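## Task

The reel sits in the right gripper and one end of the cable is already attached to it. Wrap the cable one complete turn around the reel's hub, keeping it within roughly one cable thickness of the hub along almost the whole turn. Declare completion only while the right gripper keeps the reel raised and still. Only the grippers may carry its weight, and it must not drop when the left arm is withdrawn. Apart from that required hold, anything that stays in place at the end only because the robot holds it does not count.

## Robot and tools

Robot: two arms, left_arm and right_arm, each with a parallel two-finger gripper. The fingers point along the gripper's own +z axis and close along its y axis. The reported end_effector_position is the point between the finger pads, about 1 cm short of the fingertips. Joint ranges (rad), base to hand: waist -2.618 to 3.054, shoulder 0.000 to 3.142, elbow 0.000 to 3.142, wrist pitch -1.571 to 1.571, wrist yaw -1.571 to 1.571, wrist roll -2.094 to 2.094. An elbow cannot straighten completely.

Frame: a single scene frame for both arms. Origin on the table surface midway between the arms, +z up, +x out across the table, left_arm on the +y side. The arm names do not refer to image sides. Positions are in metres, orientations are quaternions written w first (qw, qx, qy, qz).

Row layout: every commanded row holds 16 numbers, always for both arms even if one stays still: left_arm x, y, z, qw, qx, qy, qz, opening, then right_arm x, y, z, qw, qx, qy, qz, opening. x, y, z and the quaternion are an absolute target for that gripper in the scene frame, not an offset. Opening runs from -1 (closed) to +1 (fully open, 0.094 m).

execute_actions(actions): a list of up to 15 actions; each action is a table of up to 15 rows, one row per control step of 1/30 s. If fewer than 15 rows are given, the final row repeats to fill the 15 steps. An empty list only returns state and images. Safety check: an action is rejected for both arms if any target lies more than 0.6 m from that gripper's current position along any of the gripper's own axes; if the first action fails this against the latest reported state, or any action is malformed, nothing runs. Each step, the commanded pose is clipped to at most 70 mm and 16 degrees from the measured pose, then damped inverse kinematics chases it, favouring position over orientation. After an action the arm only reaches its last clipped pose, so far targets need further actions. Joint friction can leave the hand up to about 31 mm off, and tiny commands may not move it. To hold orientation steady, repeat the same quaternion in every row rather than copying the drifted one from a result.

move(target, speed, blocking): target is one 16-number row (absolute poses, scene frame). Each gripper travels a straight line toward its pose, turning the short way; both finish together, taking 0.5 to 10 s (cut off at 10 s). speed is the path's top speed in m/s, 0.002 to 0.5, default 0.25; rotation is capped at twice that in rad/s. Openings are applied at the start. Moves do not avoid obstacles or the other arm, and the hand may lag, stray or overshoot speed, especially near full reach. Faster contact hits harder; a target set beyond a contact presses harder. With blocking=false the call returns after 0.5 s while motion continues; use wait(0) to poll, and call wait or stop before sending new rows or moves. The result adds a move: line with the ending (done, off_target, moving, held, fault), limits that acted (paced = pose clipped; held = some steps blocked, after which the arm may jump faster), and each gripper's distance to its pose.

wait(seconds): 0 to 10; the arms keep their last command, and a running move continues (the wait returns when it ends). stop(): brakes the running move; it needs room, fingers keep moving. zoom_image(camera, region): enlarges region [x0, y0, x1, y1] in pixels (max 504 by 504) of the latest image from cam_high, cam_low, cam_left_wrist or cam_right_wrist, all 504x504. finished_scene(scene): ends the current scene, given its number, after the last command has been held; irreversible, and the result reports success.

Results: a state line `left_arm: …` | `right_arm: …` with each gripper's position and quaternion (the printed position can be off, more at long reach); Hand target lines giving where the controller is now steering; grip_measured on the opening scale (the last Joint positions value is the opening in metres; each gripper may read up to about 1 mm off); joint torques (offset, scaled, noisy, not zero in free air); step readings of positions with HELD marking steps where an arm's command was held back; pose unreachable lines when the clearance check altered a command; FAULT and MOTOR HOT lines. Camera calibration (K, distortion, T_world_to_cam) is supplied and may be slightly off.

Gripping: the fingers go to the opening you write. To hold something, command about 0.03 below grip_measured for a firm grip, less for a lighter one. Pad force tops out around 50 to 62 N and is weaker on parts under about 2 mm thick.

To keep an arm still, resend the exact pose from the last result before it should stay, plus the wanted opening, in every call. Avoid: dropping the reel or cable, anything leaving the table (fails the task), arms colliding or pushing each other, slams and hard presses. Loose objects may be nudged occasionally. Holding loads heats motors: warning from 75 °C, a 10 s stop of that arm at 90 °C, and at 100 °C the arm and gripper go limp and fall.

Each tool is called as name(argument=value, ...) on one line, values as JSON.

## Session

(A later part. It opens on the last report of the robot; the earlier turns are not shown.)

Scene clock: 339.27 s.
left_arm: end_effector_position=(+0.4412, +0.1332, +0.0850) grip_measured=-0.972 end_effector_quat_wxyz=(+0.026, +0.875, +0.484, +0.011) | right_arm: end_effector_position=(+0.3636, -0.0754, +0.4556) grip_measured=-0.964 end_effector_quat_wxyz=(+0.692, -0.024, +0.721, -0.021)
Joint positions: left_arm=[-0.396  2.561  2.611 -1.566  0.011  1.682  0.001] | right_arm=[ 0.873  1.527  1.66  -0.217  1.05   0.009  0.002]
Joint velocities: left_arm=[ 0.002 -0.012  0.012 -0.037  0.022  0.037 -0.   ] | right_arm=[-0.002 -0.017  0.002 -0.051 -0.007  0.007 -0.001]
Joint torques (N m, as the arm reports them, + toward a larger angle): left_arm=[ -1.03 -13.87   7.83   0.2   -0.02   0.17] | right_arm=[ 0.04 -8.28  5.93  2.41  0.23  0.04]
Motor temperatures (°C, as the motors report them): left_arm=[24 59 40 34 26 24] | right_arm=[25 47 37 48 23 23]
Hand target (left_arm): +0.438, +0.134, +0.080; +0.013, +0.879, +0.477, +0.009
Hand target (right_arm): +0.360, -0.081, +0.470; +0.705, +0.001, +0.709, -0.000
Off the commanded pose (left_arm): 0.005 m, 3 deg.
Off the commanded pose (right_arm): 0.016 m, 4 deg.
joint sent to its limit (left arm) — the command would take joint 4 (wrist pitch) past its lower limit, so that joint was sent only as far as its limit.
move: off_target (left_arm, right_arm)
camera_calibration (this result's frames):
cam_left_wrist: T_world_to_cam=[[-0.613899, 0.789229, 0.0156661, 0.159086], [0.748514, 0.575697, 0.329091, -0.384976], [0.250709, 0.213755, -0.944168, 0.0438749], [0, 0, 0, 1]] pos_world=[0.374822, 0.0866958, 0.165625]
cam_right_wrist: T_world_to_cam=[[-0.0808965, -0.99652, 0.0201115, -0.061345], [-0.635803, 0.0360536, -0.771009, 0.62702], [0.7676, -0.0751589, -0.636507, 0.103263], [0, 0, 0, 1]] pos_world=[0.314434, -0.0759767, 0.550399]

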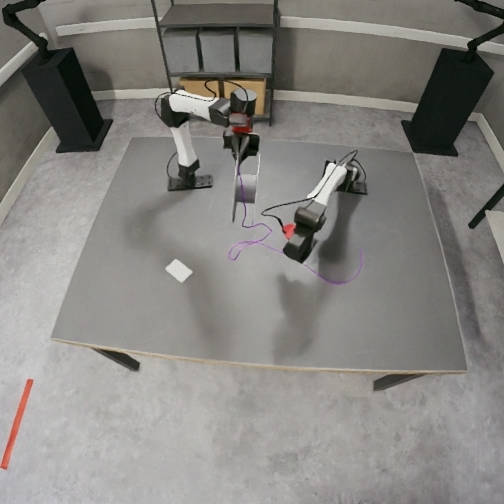

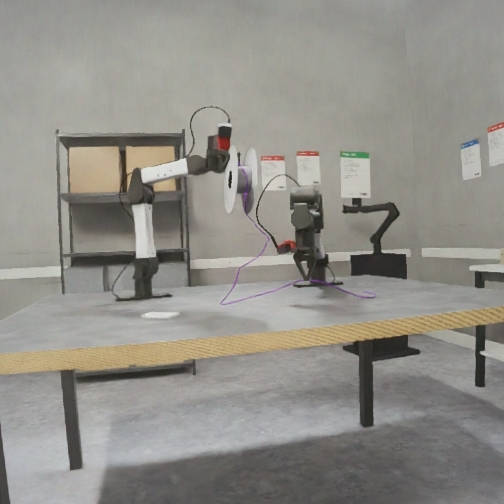

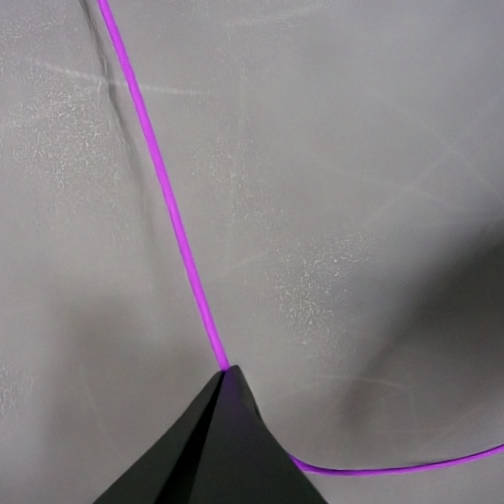

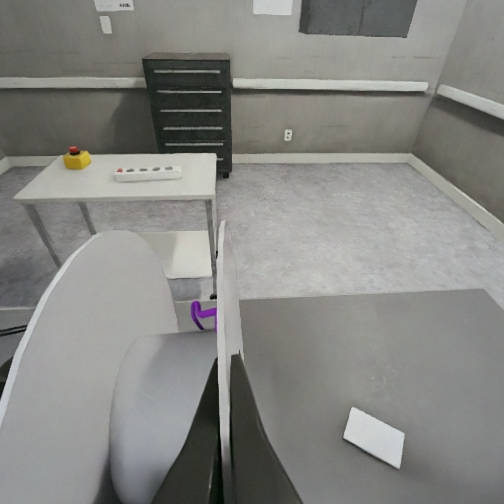

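move(target=[0.46,-0.06,0.12,0.5,0.5,0.5,-0.5,-1, 0.36,-0.08,0.47,0.707,0,0.707,0,-1], speed=0.12)

move(target=[0.27,-0.06,0.25,0.5,0.5,0.5,-0.5,-1, 0.36,-0.08,0.47,0.707,0,0.707,0,-1], speed=0.12)

move(target=[0.25,-0.055,0.35,0.5,0.5,0.5,-0.5,-1, 0.36,-0.08,0.47,0.707,0,0.707,0,-1], speed=0.12)

Scene clock: 350.80 s.
left_arm: end_effector_position=(+0.4684, -0.0560, +0.1409) grip_measured=-0.972 end_effector_quat_wxyz=(+0.509, +0.517, +0.482, -0.491) | right_arm: end_effector_position=(+0.3636, -0.0754, +0.4558) grip_measured=-0.964 end_effector_quat_wxyz=(+0.692, -0.024, +0.721, -0.021)
Joint positions: left_arm=[-0.404  2.534  1.783  0.751  1.131  0.053  0.001] | right_arm=[ 0.873  1.527  1.66  -0.216  1.05   0.009  0.002]
Joint velocities: left_arm=[ 0.007 -0.012  0.002  0.051 -0.037 -0.007  0.   ] | right_arm=[-0.002 -0.027  0.012 -0.037  0.007 -0.066 -0.   ]
Joint torques (N m, as the arm reports them, + toward a larger angle): left_arm=[ -1.22 -14.39   5.26   1.62  -0.05  -0.06] | right_arm=[ 0.04 -8.29  5.85  2.36  0.23  0.04]
Motor temperatures (°C, as the motors report them): left_arm=[24 61 40 33 26 24] | right_arm=[25 47 37 48 23 23]
Hand target (left_arm): +0.464, -0.058, +0.120; +0.495, +0.510, +0.498, -0.497
Hand target (right_arm): +0.360, -0.081, +0.470; +0.705, +0.001, +0.709, -0.000
Off the commanded pose (left_arm): 0.023 m, 3 deg.
Off the commanded pose (right_arm): 0.015 m, 4 deg.
move: off_target (left_arm, right_arm)
camera_calibration (this result's frames):
cam_left_wrist: T_world_to_cam=[[-0.916369, 0.0861579, -0.390953, 0.483824], [0.397695, 0.307864, -0.864326, 0.00270461], [0.0458917, -0.947521, -0.316381, 0.0726789], [0, 0, 0, 1]] pos_world=[0.438951, 0.0263469, 0.214484]
cam_right_wrist: T_world_to_cam=[[-0.0809076, -0.996539, 0.0190742, -0.0608594], [-0.635367, 0.0368209, -0.771332, 0.627211], [0.76796, -0.0745257, -0.636147, 0.103126], [0, 0, 0, 1]] pos_world=[0.314388, -0.0760577, 0.550552]

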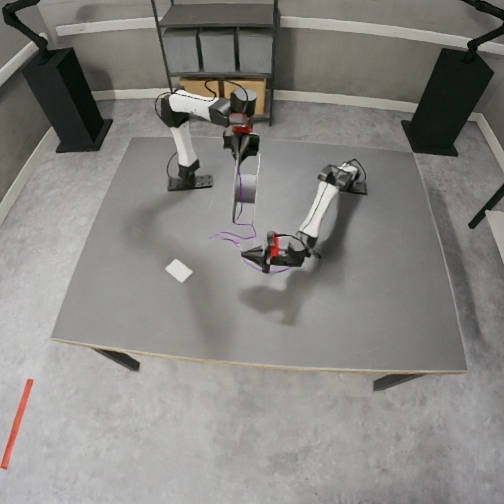

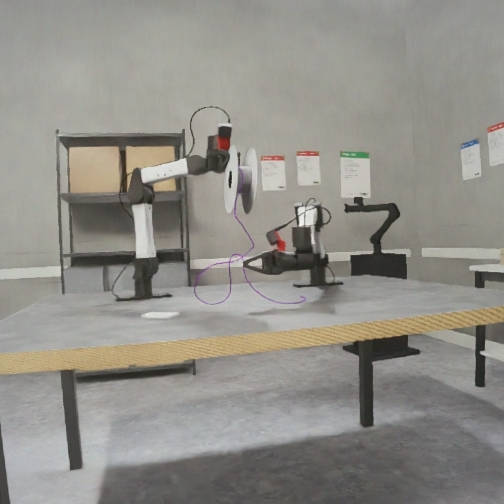

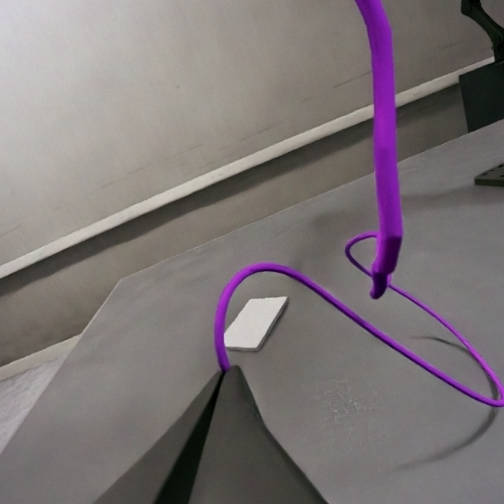

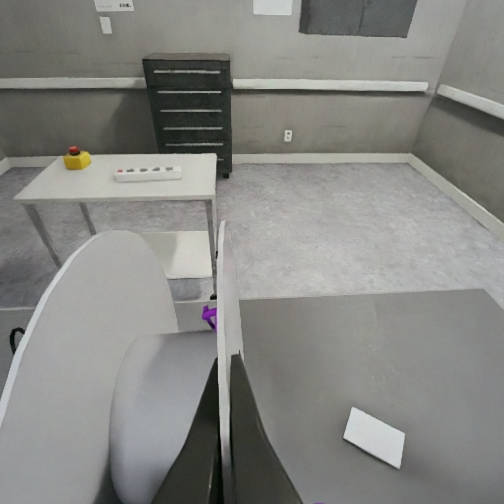

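Scene clock: 353.23 s.
left_arm: end_effector_position=(+0.2735, -0.0649, +0.2638) grip_measured=-0.972 end_effector_quat_wxyz=(+0.518, +0.505, +0.478, -0.498) | right_arm: end_effector_position=(+0.3636, -0.0754, +0.4557) grip_measured=-0.964 end_effector_quat_wxyz=(+0.692, -0.024, +0.721, -0.021)
Joint positions: left_arm=[-0.664  1.775  1.049  0.776  0.86   0.009  0.001] | right_arm=[ 0.873  1.527  1.66  -0.217  1.05   0.009  0.002]
Joint velocities: left_arm=[-0.007 -0.002 -0.012 -0.037  0.007  0.022 -0.001] | right_arm=[ 0.012 -0.022  0.002 -0.022  0.007  0.037 -0.   ]
Joint torques (N m, as the arm reports them, + toward a larger angle): left_arm=[ -1.05 -10.56   5.32   1.5   -0.09  -0.07] | right_arm=[ 0.02 -8.26  5.88  2.37  0.22  0.03]
Motor temperatures (°C, as the motors report them): left_arm=[24 61 40 34 26 24] | right_arm=[25 47 37 49 23 23]
Hand target (left_arm): +0.270, -0.064, +0.250; +0.500, +0.500, +0.500, -0.500
Hand target (right_arm): +0.360, -0.081, +0.470; +0.705, +0.001, +0.709, -0.000
Off the commanded pose (left_arm): 0.015 m, 3 deg.
Off the commanded pose (right_arm): 0.015 m, 4 deg.
move: off_target (left_arm, right_arm)
camera_calibration (this result's frames):
cam_left_wrist: T_world_to_cam=[[-0.919602, 0.0633937, -0.387702, 0.352519], [0.389093, 0.283159, -0.8766, 0.193196], [0.0542106, -0.956975, -0.28506, 0.100909], [0, 0, 0, 1]] pos_world=[0.243535, 0.0195151, 0.334793]
cam_right_wrist: T_world_to_cam=[[-0.0809003, -0.996526, 0.0197657, -0.0611831], [-0.635658, 0.0363093, -0.771117, 0.627084], [0.76772, -0.0749478, -0.636387, 0.103217], [0, 0, 0, 1]] pos_world=[0.314419, -0.0760037, 0.55045]

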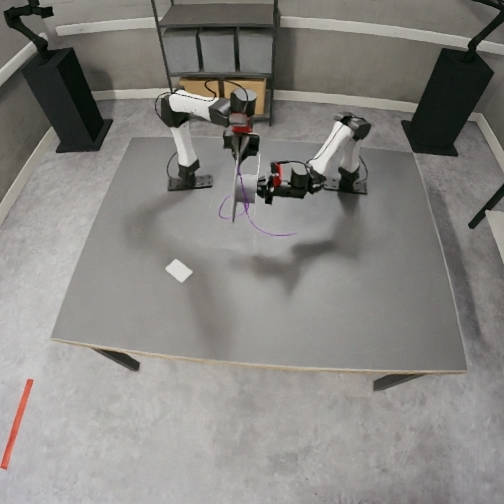

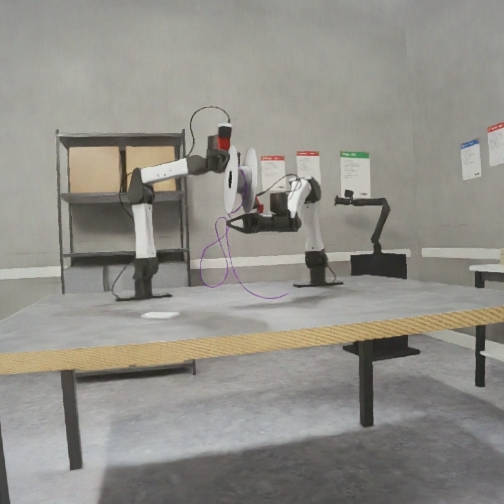

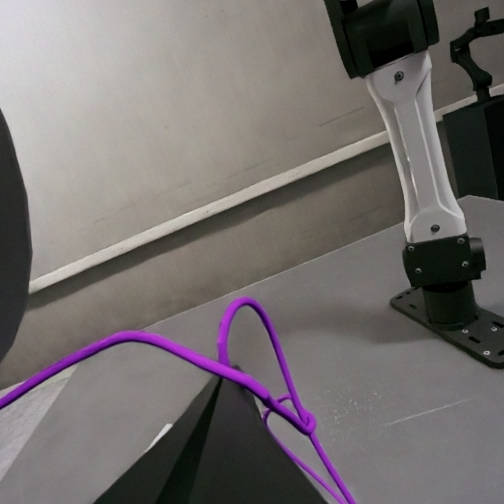

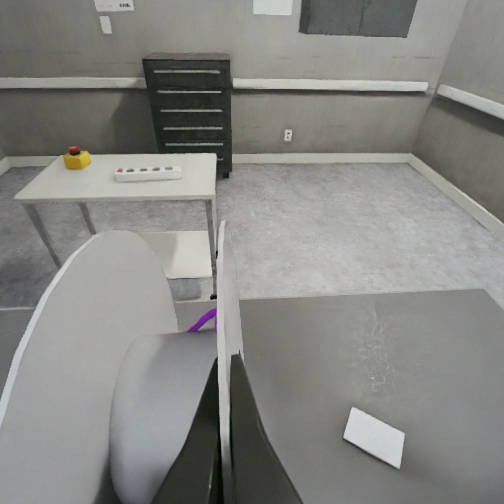

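Scene clock: 354.67 s.
left_arm: end_effector_position=(+0.2507, -0.0520, +0.3429) grip_measured=-0.972 end_effector_quat_wxyz=(+0.499, +0.500, +0.501, -0.500) | right_arm: end_effector_position=(+0.3636, -0.0754, +0.4558) grip_measured=-0.964 end_effector_quat_wxyz=(+0.692, -0.024, +0.721, -0.021)
Joint positions: left_arm=[-0.681  1.572  1.195  0.375  0.838 -0.     0.001] | right_arm=[ 0.873  1.527  1.66  -0.216  1.05   0.009  0.002]
Joint velocities: left_arm=[ 0.012  0.007  0.017  0.022  0.022  0.007 -0.001] | right_arm=[-0.012 -0.002 -0.017  0.051 -0.007 -0.007 -0.001]
Joint torques (N m, as the arm reports them, + toward a larger angle): left_arm=[-1.35 -8.99  9.82  1.56 -0.05  0.02] | right_arm=[ 0.04 -8.24  5.87  2.33  0.22  0.05]
Motor temperatures (°C, as the motors report them): left_arm=[24 60 40 34 26 24] | right_arm=[25 47 37 49 23 23]
Hand target (left_arm): +0.248, -0.054, +0.350; +0.500, +0.500, +0.500, -0.501
Hand target (right_arm): +0.360, -0.081, +0.470; +0.705, +0.001, +0.709, -0.000
Off the commanded pose (left_arm): 0.008 m, 0 deg.
Off the commanded pose (right_arm): 0.015 m, 4 deg.
move: off_target (right_arm)
camera_calibration (this result's frames):
cam_left_wrist: T_world_to_cam=[[-0.937618, 0.0711442, -0.340311, 0.350138], [0.344812, 0.315494, -0.884064, 0.283031], [0.0444699, -0.946257, -0.320344, 0.152165], [0, 0, 0, 1]] pos_world=[0.223936, 0.0297823, 0.418118]
cam_right_wrist: T_world_to_cam=[[-0.0809076, -0.996539, 0.0190742, -0.0608594], [-0.635367, 0.0368209, -0.771332, 0.627211], [0.76796, -0.0745257, -0.636147, 0.103126], [0, 0, 0, 1]] pos_world=[0.314388, -0.0760577, 0.550552]

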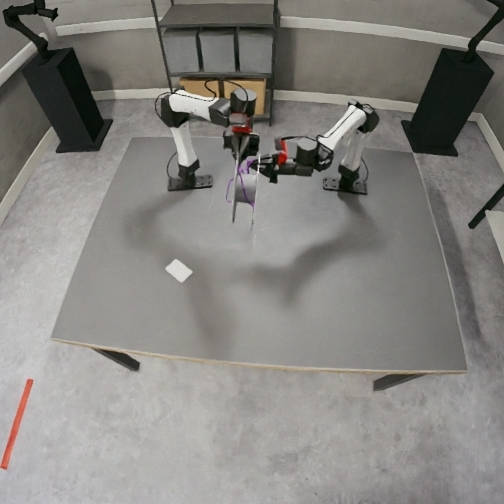

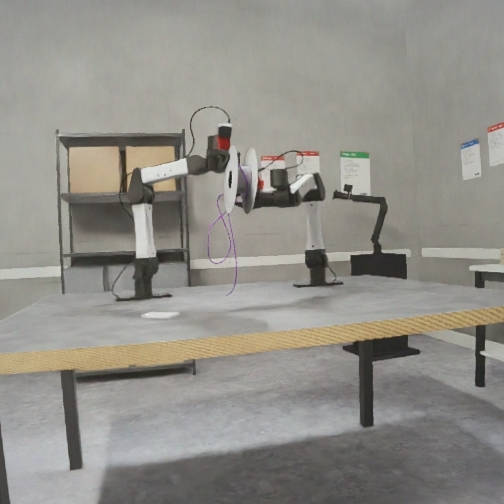

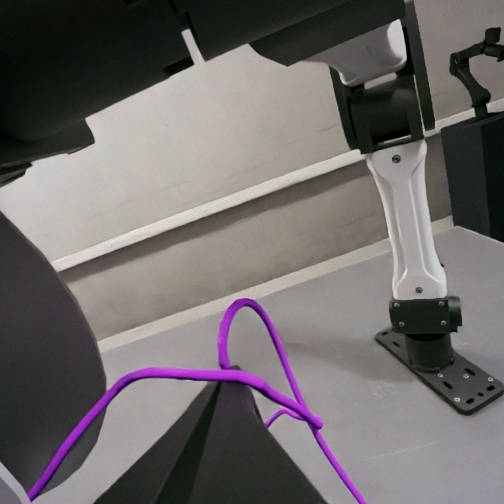

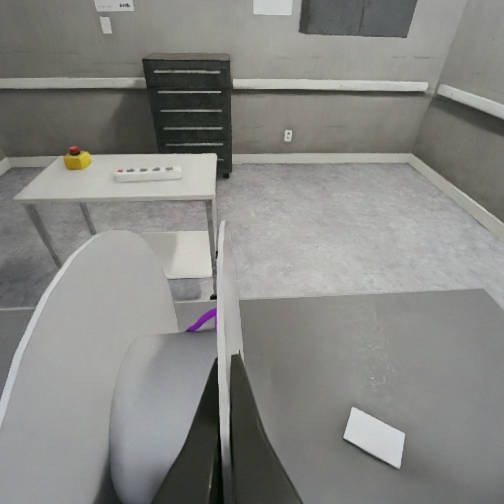

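move(target=[0.25,0.02,0.42,0.5,0.5,0.5,-0.5,-1, 0.36,-0.08,0.47,0.707,0,0.707,0,-1], speed=0.1)

move(target=[0.30,0.02,0.55,0.5,0.5,0.5,-0.5,-1, 0.36,-0.08,0.47,0.707,0,0.707,0,-1], speed=0.1)

Scene clock: 358.70 s.
left_arm: end_effector_position=(+0.2503, +0.0168, +0.4101) grip_measured=-0.972 end_effector_quat_wxyz=(+0.498, +0.497, +0.505, -0.499) | right_arm: end_effector_position=(+0.3636, -0.0753, +0.4562) grip_measured=-0.964 end_effector_quat_wxyz=(+0.692, -0.023, +0.721, -0.020)
Joint positions: left_arm=[-0.514  1.409  1.319  0.08   0.997 -0.     0.001] | right_arm=[ 0.873  1.527  1.66  -0.213  1.049  0.009  0.002]
Joint velocities: left_arm=[ 0.007  0.017  0.002 -0.066  0.007  0.037 -0.001] | right_arm=[-0.007 -0.007 -0.002 -0.037  0.022  0.081 -0.001]
Joint torques (N m, as the arm reports them, + toward a larger angle): left_arm=[ 0.12 -7.52  9.83  1.44  0.18  0.06] | right_arm=[ 0.02 -8.24  5.81  2.35  0.23  0.04]
Motor temperatures (°C, as the motors report them): left_arm=[24 59 40 34 26 24] | right_arm=[25 46 37 49 23 23]
Hand target (left_arm): +0.247, +0.021, +0.420; +0.500, +0.500, +0.500, -0.500
Hand target (right_arm): +0.360, -0.081, +0.470; +0.705, +0.000, +0.709, +0.000
Off the commanded pose (left_arm): 0.010 m, 1 deg.
Off the commanded pose (right_arm): 0.015 m, 4 deg.
move: off_target (right_arm)
camera_calibration (this result's frames):
cam_left_wrist: T_world_to_cam=[[-0.940576, 0.065428, -0.333221, 0.365624], [0.335979, 0.3219, -0.885155, 0.323435], [0.04935, -0.94451, -0.324754, 0.239393], [0, 0, 0, 1]] pos_world=[0.223416, 0.0980733, 0.485868]
cam_right_wrist: T_world_to_cam=[[-0.0805518, -0.996612, 0.0166409, -0.0597953], [-0.634384, 0.038383, -0.772065, 0.627637], [0.76881, -0.0727479, -0.635326, 0.102838], [0, 0, 0, 1]] pos_world=[0.314283, -0.076202, 0.550907]

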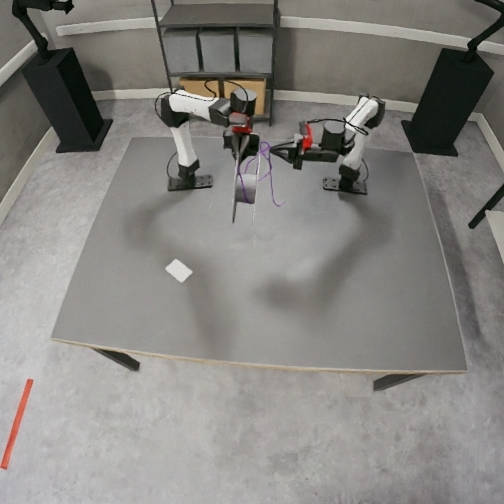

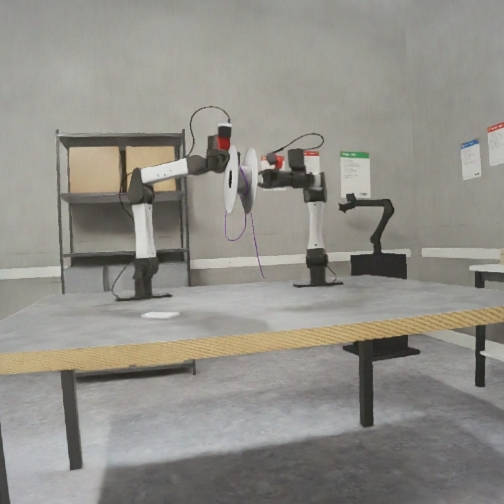

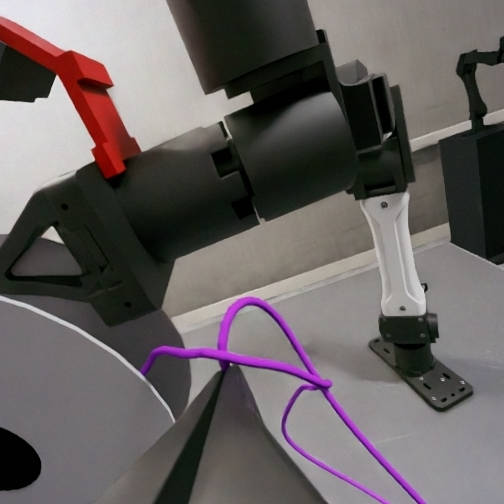

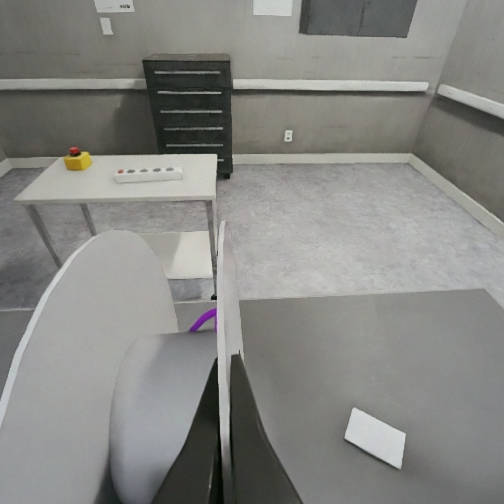

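Scene clock: 360.93 s.
left_arm: end_effector_position=(+0.2934, +0.0208, +0.5508) grip_measured=-0.972 end_effector_quat_wxyz=(+0.504, +0.498, +0.498, -0.501) | right_arm: end_effector_position=(+0.3636, -0.0753, +0.4564) grip_measured=-0.964 end_effector_quat_wxyz=(+0.693, -0.023, +0.721, -0.020)
Joint positions: left_arm=[-0.434  1.818  2.363 -0.527  1.081 -0.014  0.001] | right_arm=[ 0.873  1.527  1.66  -0.212  1.05   0.009  0.002]
Joint velocities: left_arm=[-0.007  0.017  0.002  0.037 -0.066  0.051 -0.001] | right_arm=[-0.012 -0.012  0.002 -0.066 -0.051  0.022  0.001]
Joint torques (N m, as the arm reports them, + toward a larger angle): left_arm=[ 0.26 -7.5   7.92  1.44  0.15  0.2 ] | right_arm=[ 0.06 -8.26  5.85  2.34  0.22  0.04]
Motor temperatures (°C, as the motors report them): left_arm=[24 58 41 34 25 24] | right_arm=[25 46 37 49 23 23]
Hand target (left_arm): +0.297, +0.022, +0.549; +0.500, +0.500, +0.500, -0.500
Hand target (right_arm): +0.360, -0.081, +0.470; +0.705, +0.001, +0.709, -0.000
Off the commanded pose (left_arm): 0.007 m, 1 deg.
Off the commanded pose (right_arm): 0.015 m, 4 deg.
move: off_target (right_arm)
camera_calibration (this result's frames):
cam_left_wrist: T_world_to_cam=[[-0.936407, 0.0645369, -0.344929, 0.458067], [0.347477, 0.30777, -0.885741, 0.429473], [0.0489957, -0.94927, -0.310623, 0.279187], [0, 0, 0, 1]] pos_world=[0.266026, 0.103283, 0.625125]
cam_right_wrist: T_world_to_cam=[[-0.0809373, -0.996591, 0.0159623, -0.0594023], [-0.634058, 0.0391247, -0.772295, 0.627782], [0.769038, -0.0726285, -0.635063, 0.102716], [0, 0, 0, 1]] pos_world=[0.31425, -0.0763015, 0.551012]

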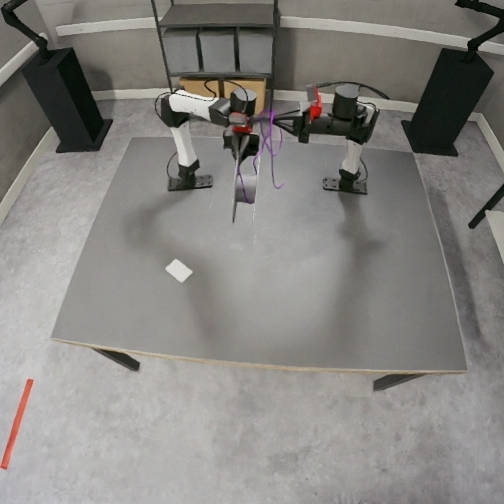

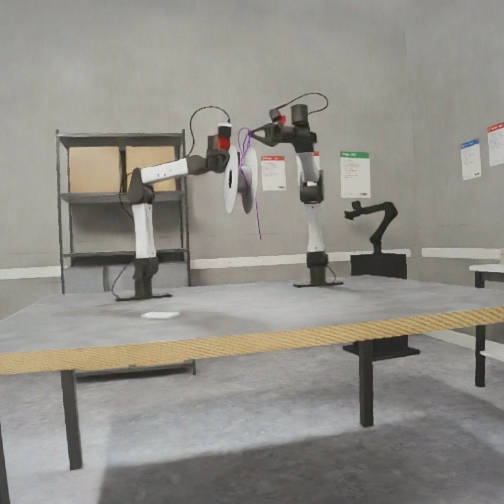

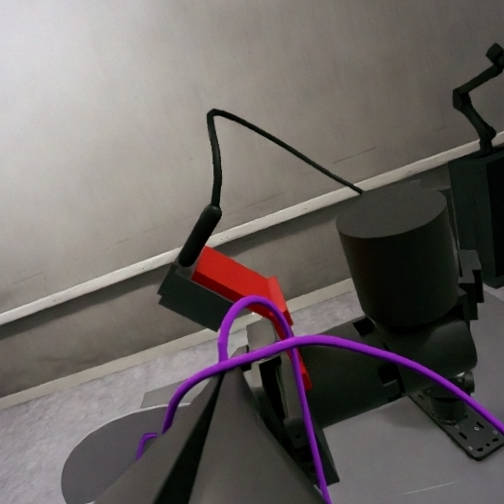

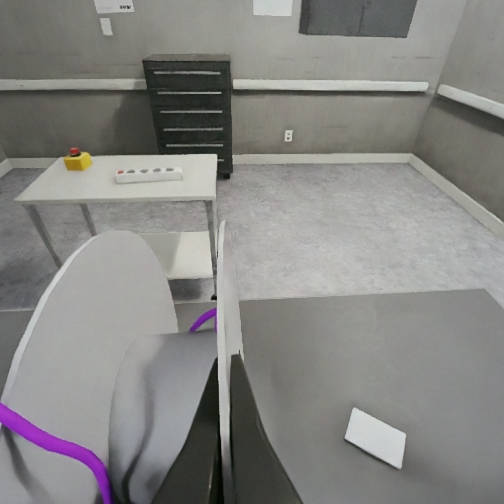

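move(target=[0.43,-0.04,0.56,0.5,0.5,0.5,-0.5,-1, 0.36,-0.08,0.47,0.707,0,0.707,0,-1], speed=0.1)

move(target=[0.57,-0.05,0.45,0.5,0.5,0.5,-0.5,-1, 0.36,-0.08,0.47,0.707,0,0.707,0,-1], speed=0.1)

Scene clock: 365.00 s.
left_arm: end_effector_position=(+0.4320, -0.0346, +0.5545) grip_measured=-0.972 end_effector_quat_wxyz=(+0.622, +0.359, +0.469, -0.514) | right_arm: end_effector_position=(+0.3636, -0.0758, +0.4566) grip_measured=-0.964 end_effector_quat_wxyz=(+0.693, -0.022, +0.720, -0.020)
Joint positions: left_arm=[-0.46   2.355  2.858 -0.065  0.782 -0.356  0.001] | right_arm=[ 0.873  1.527  1.66  -0.211  1.052  0.009  0.002]
Joint velocities: left_arm=[-0.017  0.002  0.002 -0.037 -0.051  0.007 -0.   ] | right_arm=[-0.007 -0.017 -0.012  0.051 -0.022 -0.051  0.   ]
Joint torques (N m, as the arm reports them, + toward a larger angle): left_arm=[ -1.38 -12.51   8.06   1.55  -0.3   -0.06] | right_arm=[ 0.   -8.28  5.8   2.27  0.2   0.02]
Motor temperatures (°C, as the motors report them): left_arm=[24 57 41 35 25 24] | right_arm=[25 46 37 49 23 23]
Hand target (left_arm): +0.430, -0.038, +0.559; +0.628, +0.355, +0.461, -0.516
Hand target (right_arm): +0.360, -0.081, +0.470; +0.706, +0.001, +0.709, -0.000
Off the commanded pose (left_arm): 0.008 m, 22 deg; orientation clipped at the last step of the last action.
Off the commanded pose (right_arm): 0.015 m, 4 deg.
elbow stopped short (left arm): the move would have taken joint 3 (elbow) straighter than the controller allows; a more bent joint 3 avoids this.
move: off_target (left_arm, right_arm); limits=paced
camera_calibration (this result's frames):
cam_left_wrist: T_world_to_cam=[[-0.919249, -0.237885, -0.313675, 0.557479], [0.298247, 0.0992623, -0.949313, 0.450927], [0.256964, -0.966208, -0.0202983, -0.0305584], [0, 0, 0, 1]] pos_world=[0.385827, 0.0583301, 0.602318]
cam_right_wrist: T_world_to_cam=[[-0.0836015, -0.996386, 0.0150133, -0.0584312], [-0.633371, 0.0414995, -0.772734, 0.628101], [0.769319, -0.0741108, -0.634552, 0.102364], [0, 0, 0, 1]] pos_world=[0.314185, -0.0766995, 0.551188]

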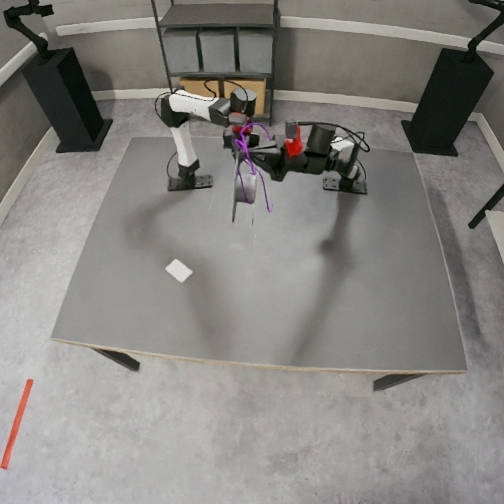

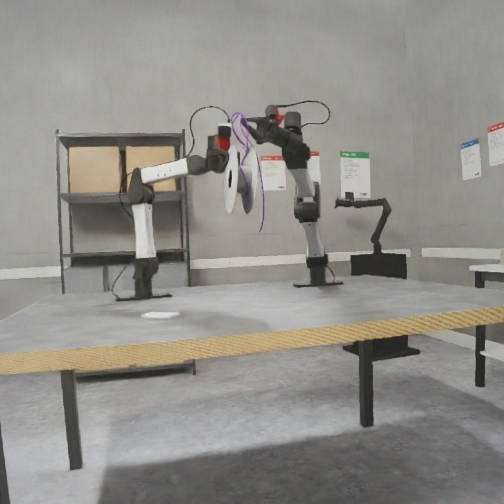

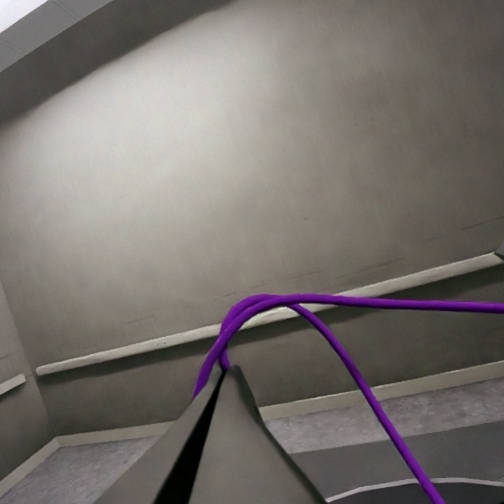

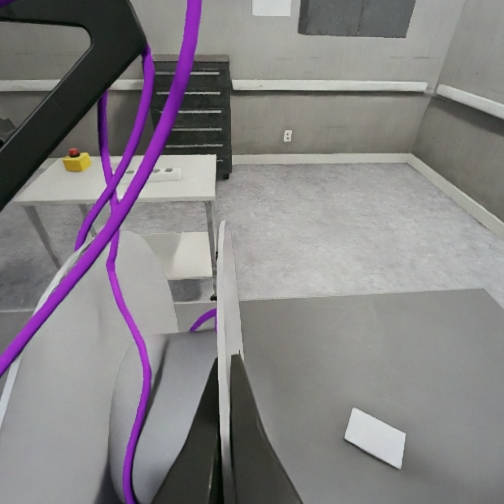

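Scene clock: 367.67 s.
left_arm: end_effector_position=(+0.5699, -0.0399, +0.4486) grip_measured=-0.972 end_effector_quat_wxyz=(+0.711, +0.195, +0.526, -0.424) | right_arm: end_effector_position=(+0.3636, -0.0811, +0.4563) grip_measured=-0.964 end_effector_quat_wxyz=(+0.692, -0.012, +0.721, -0.033)
Joint positions: left_arm=[-0.458  2.632  2.858  0.181  0.352 -0.33   0.001] | right_arm=[ 0.873  1.527  1.66  -0.215  1.083  0.008  0.002]
Joint velocities: left_arm=[-0.012 -0.017 -0.012 -0.051 -0.007  0.037 -0.001] | right_arm=[-0.002 -0.002 -0.007  0.022 -0.007 -0.022  0.001]
Joint torques (N m, as the arm reports them, + toward a larger angle): left_arm=[ -1.68 -15.17   9.29   1.66  -0.2    0.19] | right_arm=[ 0.03 -8.22  5.8   2.36 -0.14  0.03]
Motor temperatures (°C, as the motors report them): left_arm=[24 57 41 35 25 24] | right_arm=[25 46 37 49 23 23]
Hand target (left_arm): +0.567, -0.046, +0.449; +0.719, +0.195, +0.518, -0.421
Hand target (right_arm): +0.360, -0.081, +0.470; +0.706, +0.001, +0.709, -0.000
Off the commanded pose (left_arm): 0.010 m, 44 deg; orientation clipped at the last step of the last action.
Off the commanded pose (right_arm): 0.014 m, 5 deg.
elbow stopped short (left arm): the move would have taken joint 3 (elbow) straighter than the controller allows; a more bent joint 3 avoids this.
move: off_target (left_arm, right_arm); limits=paced
camera_calibration (this result's frames):
cam_left_wrist: T_world_to_cam=[[-0.767565, -0.615031, -0.180504, 0.488533], [0.173995, 0.0711091, -0.982176, 0.394266], [0.616904, -0.78529, 0.0524314, -0.303692], [0, 0, 0, 1]] pos_world=[0.493729, 0.0339404, 0.491344]
cam_right_wrist: T_world_to_cam=[[-0.114215, -0.993242, 0.020619, -0.0549321], [-0.631797, 0.0566034, -0.773064, 0.628851], [0.766673, -0.101323, -0.633992, 0.10036], [0, 0, 0, 1]] pos_world=[0.314089, -0.0799872, 0.550903]

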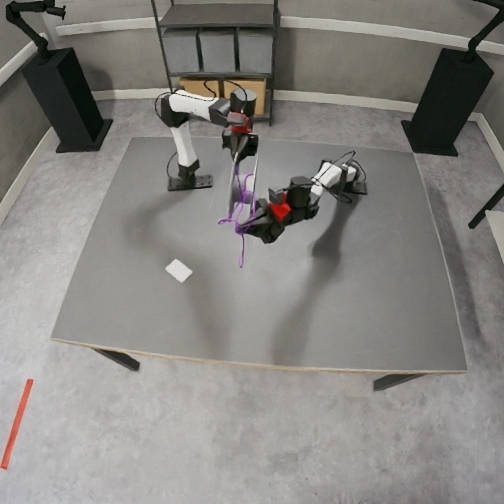

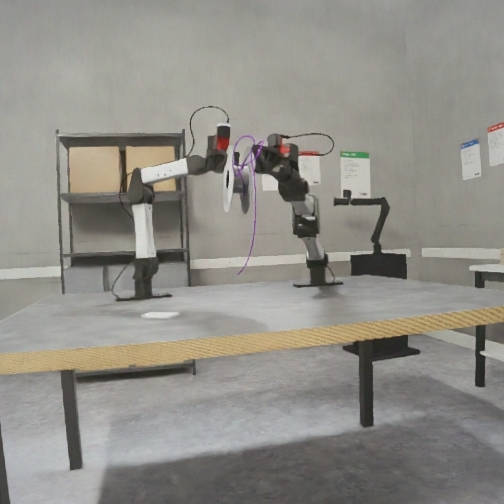

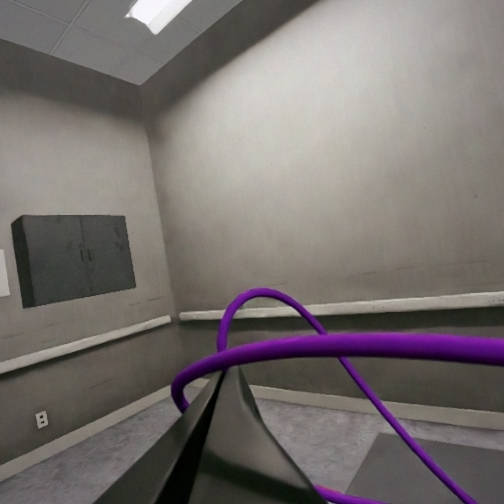

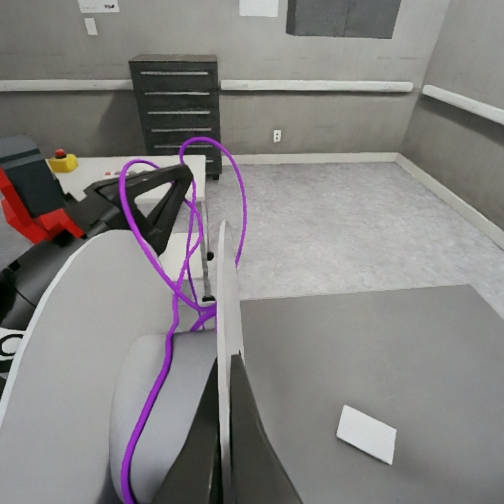

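Now down the front.

move(target=[0.57,-0.05,0.30,0.675,0.209,0.675,-0.209,-1, 0.36,-0.08,0.47,0.707,0,0.707,0,-1], speed=0.08)

move(target=[0.52,-0.05,0.15,0.5,0.5,0.5,-0.5,-1, 0.36,-0.08,0.47,0.707,0,0.707,0,-1], speed=0.08)

Scene clock: 373.57 s.
left_arm: end_effector_position=(+0.5817, -0.0411, +0.3243) grip_measured=-0.972 end_effector_quat_wxyz=(+0.696, +0.190, +0.656, -0.220) | right_arm: end_effector_position=(+0.3632, -0.0841, +0.4520) grip_measured=-0.964 end_effector_quat_wxyz=(+0.687, -0.020, +0.725, -0.051)
Joint positions: left_arm=[-0.536  2.361  2.156  0.271 -0.001 -0.024  0.001] | right_arm=[ 0.873  1.527  1.66  -0.245  1.098 -0.002  0.002]
Joint velocities: left_arm=[-0.002 -0.007  0.002 -0.022  0.022 -0.007 -0.   ] | right_arm=[-0.002  0.022  0.002 -0.051 -0.037 -0.007 -0.001]
Joint torques (N m, as the arm reports them, + toward a larger angle): left_arm=[ -2.2  -16.6    6.15   1.62  -0.01   0.21] | right_arm=[ 0.15 -8.29  6.05  2.54 -0.26  0.17]
Motor temperatures (°C, as the motors report them): left_arm=[24 60 41 35 25 24] | right_arm=[25 46 37 49 23 23]
Hand target (left_arm): +0.574, -0.052, +0.301; +0.675, +0.208, +0.676, -0.212
Hand target (right_arm): +0.359, -0.081, +0.470; +0.705, +0.001, +0.710, -0.001
Off the commanded pose (left_arm): 0.028 m, 4 deg.
Off the commanded pose (right_arm): 0.019 m, 7 deg.
move: off_target (left_arm, right_arm)
camera_calibration (this result's frames):
cam_left_wrist: T_world_to_cam=[[-0.564882, -0.75921, -0.32328, 0.396845], [-0.0320836, 0.411684, -0.910762, 0.380909], [0.824548, -0.504101, -0.256911, -0.314376], [0, 0, 0, 1]] pos_world=[0.49561, -0.0140023, 0.394442]
cam_right_wrist: T_world_to_cam=[[-0.128288, -0.99001, 0.0584967, -0.0695934], [-0.641715, 0.0378938, -0.766007, 0.624328], [0.756138, -0.135807, -0.640165, 0.101275], [0, 0, 0, 1]] pos_world=[0.315134, -0.0788024, 0.547143]

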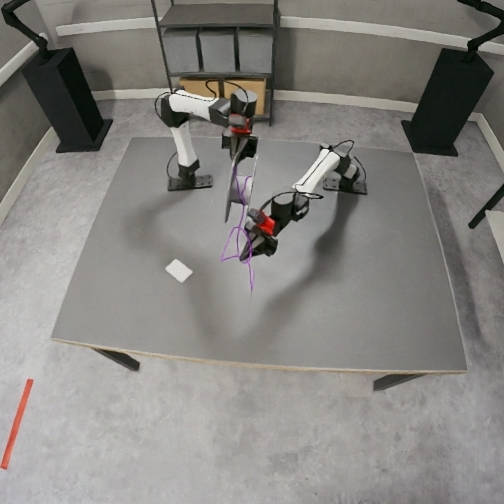

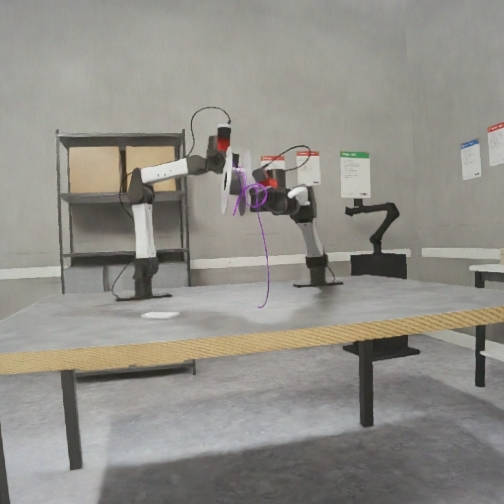

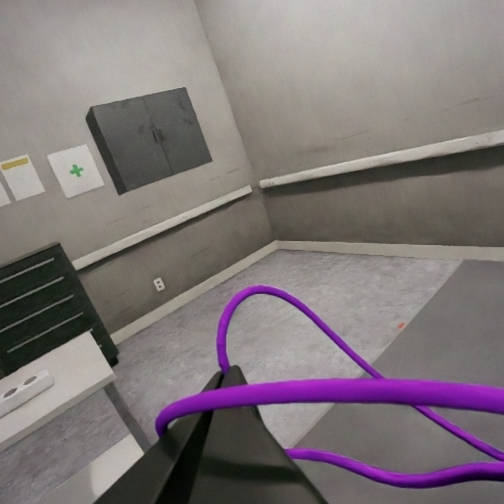

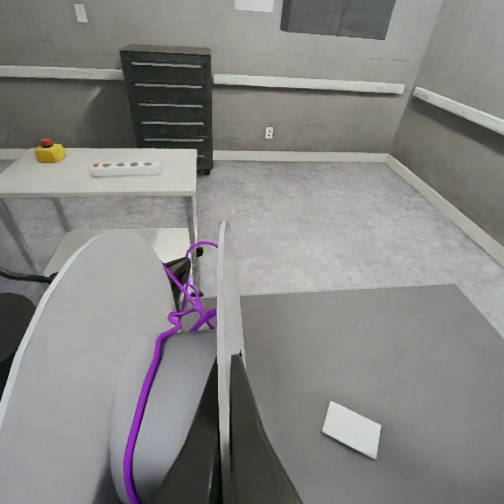

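Scene clock: 380.10 s.
left_arm: end_effector_position=(+0.5169, -0.0533, +0.1562) grip_measured=-0.972 end_effector_quat_wxyz=(+0.505, +0.498, +0.497, -0.500) | right_arm: end_effector_position=(+0.3636, -0.0775, +0.4556) grip_measured=-0.964 end_effector_quat_wxyz=(+0.692, -0.024, +0.721, -0.030)
Joint positions: left_arm=[-0.366  2.68   2.123  0.581  1.147 -0.015  0.001] | right_arm=[ 0.873  1.527  1.66  -0.218  1.062 -0.002  0.002]
Joint velocities: left_arm=[-0.017 -0.007 -0.012  0.037 -0.007 -0.022 -0.   ] | right_arm=[ 0.012 -0.017  0.012 -0.051  0.007  0.007  0.001]
Joint torques (N m, as the arm reports them, + toward a larger angle): left_arm=[  0.27 -15.63   9.37   1.36   0.16   0.16] | right_arm=[ 0.05 -8.26  5.84  2.4   0.09  0.16]
Motor temperatures (°C, as the motors report them): left_arm=[24 61 41 36 25 24] | right_arm=[25 46 37 49 23 23]
Hand target (left_arm): +0.521, -0.050, +0.149; +0.501, +0.499, +0.499, -0.500
Hand target (right_arm): +0.360, -0.081, +0.470; +0.705, +0.000, +0.709, -0.000
Off the commanded pose (left_arm): 0.008 m, 1 deg.
Off the commanded pose (right_arm): 0.015 m, 5 deg.
move: off_target (right_arm)
camera_calibration (this result's frames):
cam_left_wrist: T_world_to_cam=[[-0.935056, 0.0623291, -0.348978, 0.535816], [0.350648, 0.307359, -0.884634, 0.0232851], [0.0521231, -0.94955, -0.309253, 0.0734043], [0, 0, 0, 1]] pos_world=[0.489027, 0.0291473, 0.230287]
cam_right_wrist: T_world_to_cam=[[-0.0925564, -0.995174, 0.0325939, -0.0647871], [-0.635164, 0.0338009, -0.771638, 0.62695], [0.766812, -0.0921225, -0.635227, 0.101483], [0, 0, 0, 1]] pos_world=[0.314401, -0.0763171, 0.550355]

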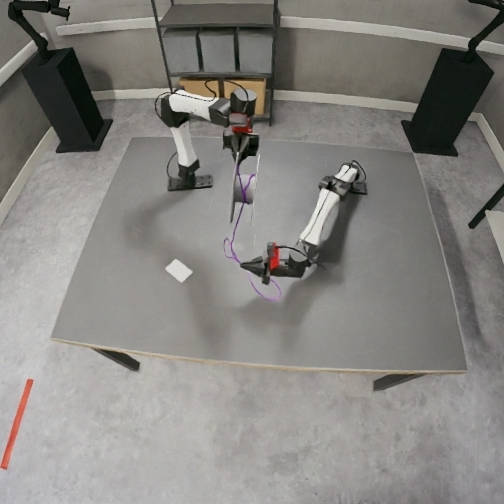

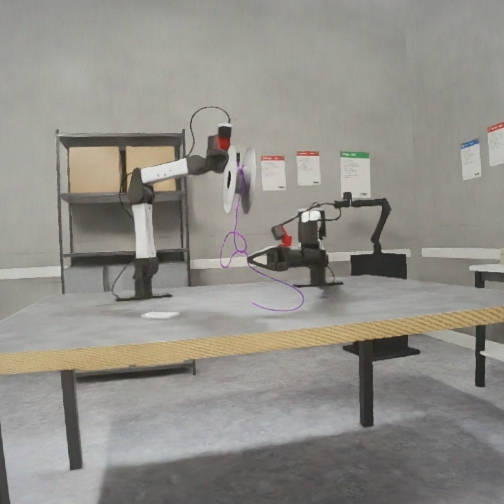

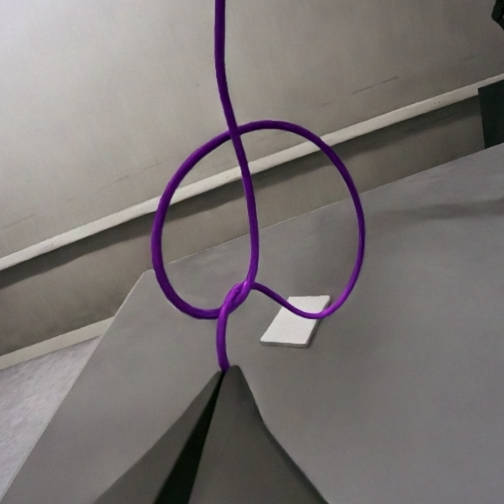

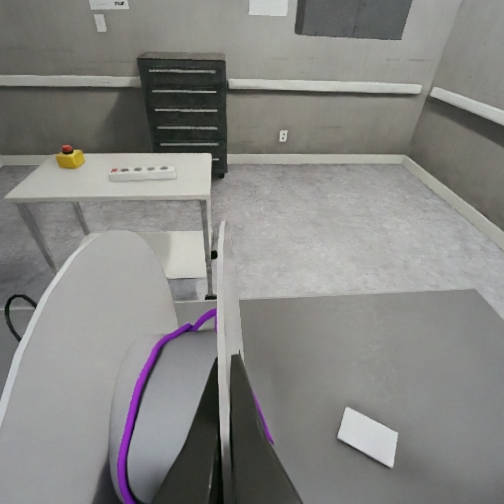

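move(target=[0.47,-0.05,0.07,0.5,0.5,0.5,-0.5,-1, 0.36,-0.08,0.53,0.707,0,0.707,0,-1], speed=0.06)

zoom_image(camera="cam_low", region=[180,100,330,300])

Scene clock: 384.43 s.
left_arm: end_effector_position=(+0.4775, -0.0495, +0.0898) grip_measured=-0.972 end_effector_quat_wxyz=(+0.510, +0.503, +0.489, -0.498) | right_arm: end_effector_position=(+0.3622, -0.0798, +0.5107) grip_measured=-0.964 end_effector_quat_wxyz=(+0.694, -0.021, +0.719, -0.026)
Joint positions: left_arm=[-0.388  2.674  1.807  0.905  1.132 -0.007  0.001] | right_arm=[ 0.873  1.625  1.998 -0.447  1.061 -0.002  0.002]
Joint velocities: left_arm=[ 0.002 -0.007  0.022 -0.066  0.037 -0.022  0.001] | right_arm=[-0.012 -0.022  0.002  0.007 -0.007 -0.022  0.   ]
Joint torques (N m, as the arm reports them, + toward a larger angle): left_arm=[ -1.2  -14.73   4.84   1.57  -0.09   0.13] | right_arm=[ 0.05 -6.68  8.36  2.11  0.09  0.09]
Motor temperatures (°C, as the motors report them): left_arm=[24 62 41 36 25 24] | right_arm=[25 46 38 49 23 23]
Hand target (left_arm): +0.471, -0.051, +0.070; +0.500, +0.500, +0.500, -0.500
Hand target (right_arm): +0.359, -0.081, +0.529; +0.707, +0.000, +0.707, +0.000
Off the commanded pose (left_arm): 0.021 m, 2 deg.
Off the commanded pose (right_arm): 0.019 m, 4 deg.
move: off_target (left_arm, right_arm)
camera_calibration (this result's frames):
cam_left_wrist: T_world_to_cam=[[-0.927542, 0.0672584, -0.367616, 0.473851], [0.370227, 0.29951, -0.879332, -0.0330378], [0.0509622, -0.95172, -0.302709, 0.0584034], [0, 0, 0, 1]] pos_world=[0.448772, 0.0336084, 0.162823]
cam_right_wrist: T_world_to_cam=[[-0.0919568, -0.995524, 0.0217962, -0.0636876], [-0.630714, 0.0412931, -0.774916, 0.669319], [0.770547, -0.085006, -0.631689, 0.134706], [0, 0, 0, 1]] pos_world=[0.312495, -0.07959, 0.605146]

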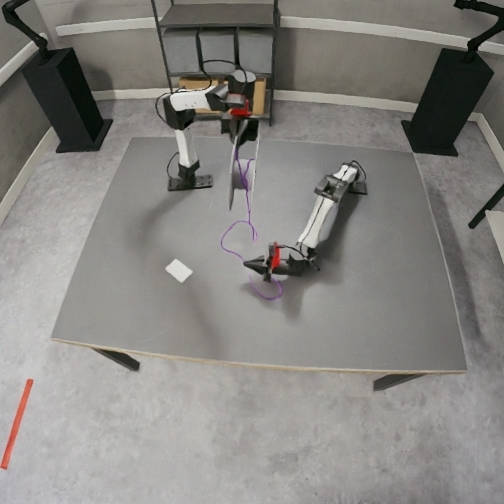

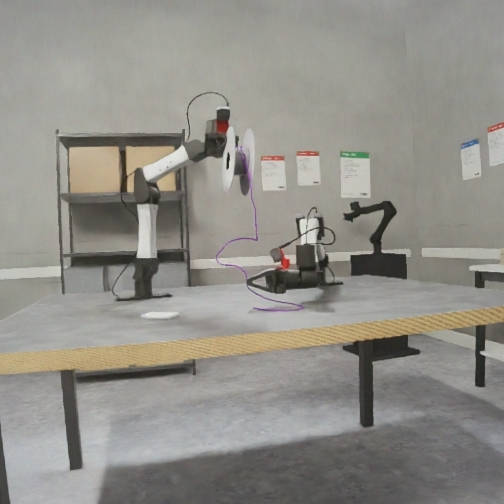

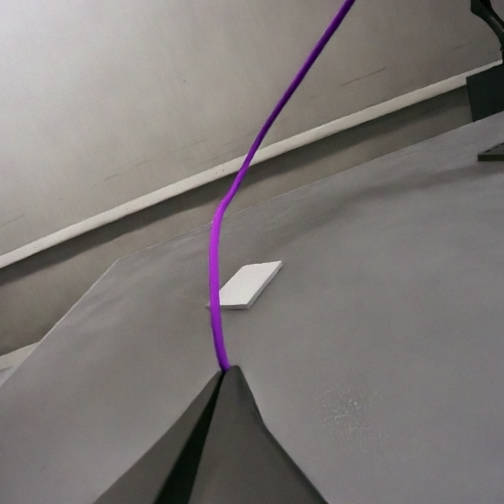

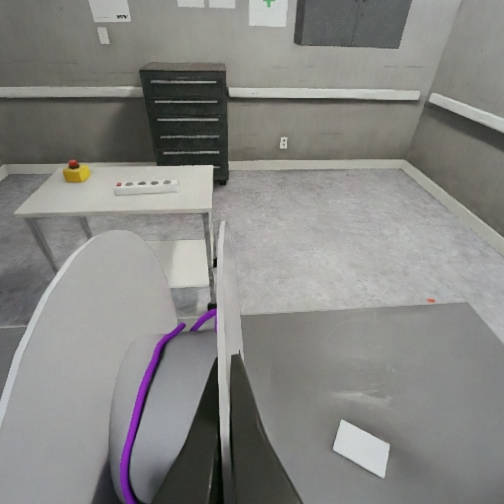

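Region (180, 100, 330, 300) of cam_low's 504x504 image, scaled by 2.520, with more detail than that image has; it fills the left 378 columns of this view, and the rest is white.

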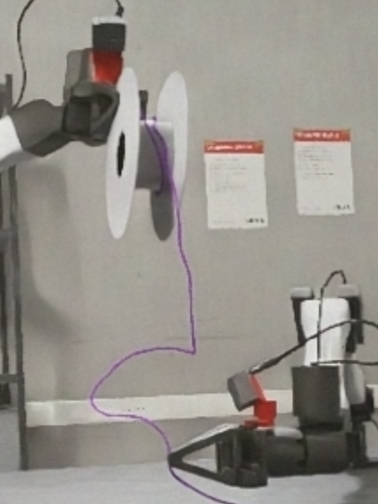

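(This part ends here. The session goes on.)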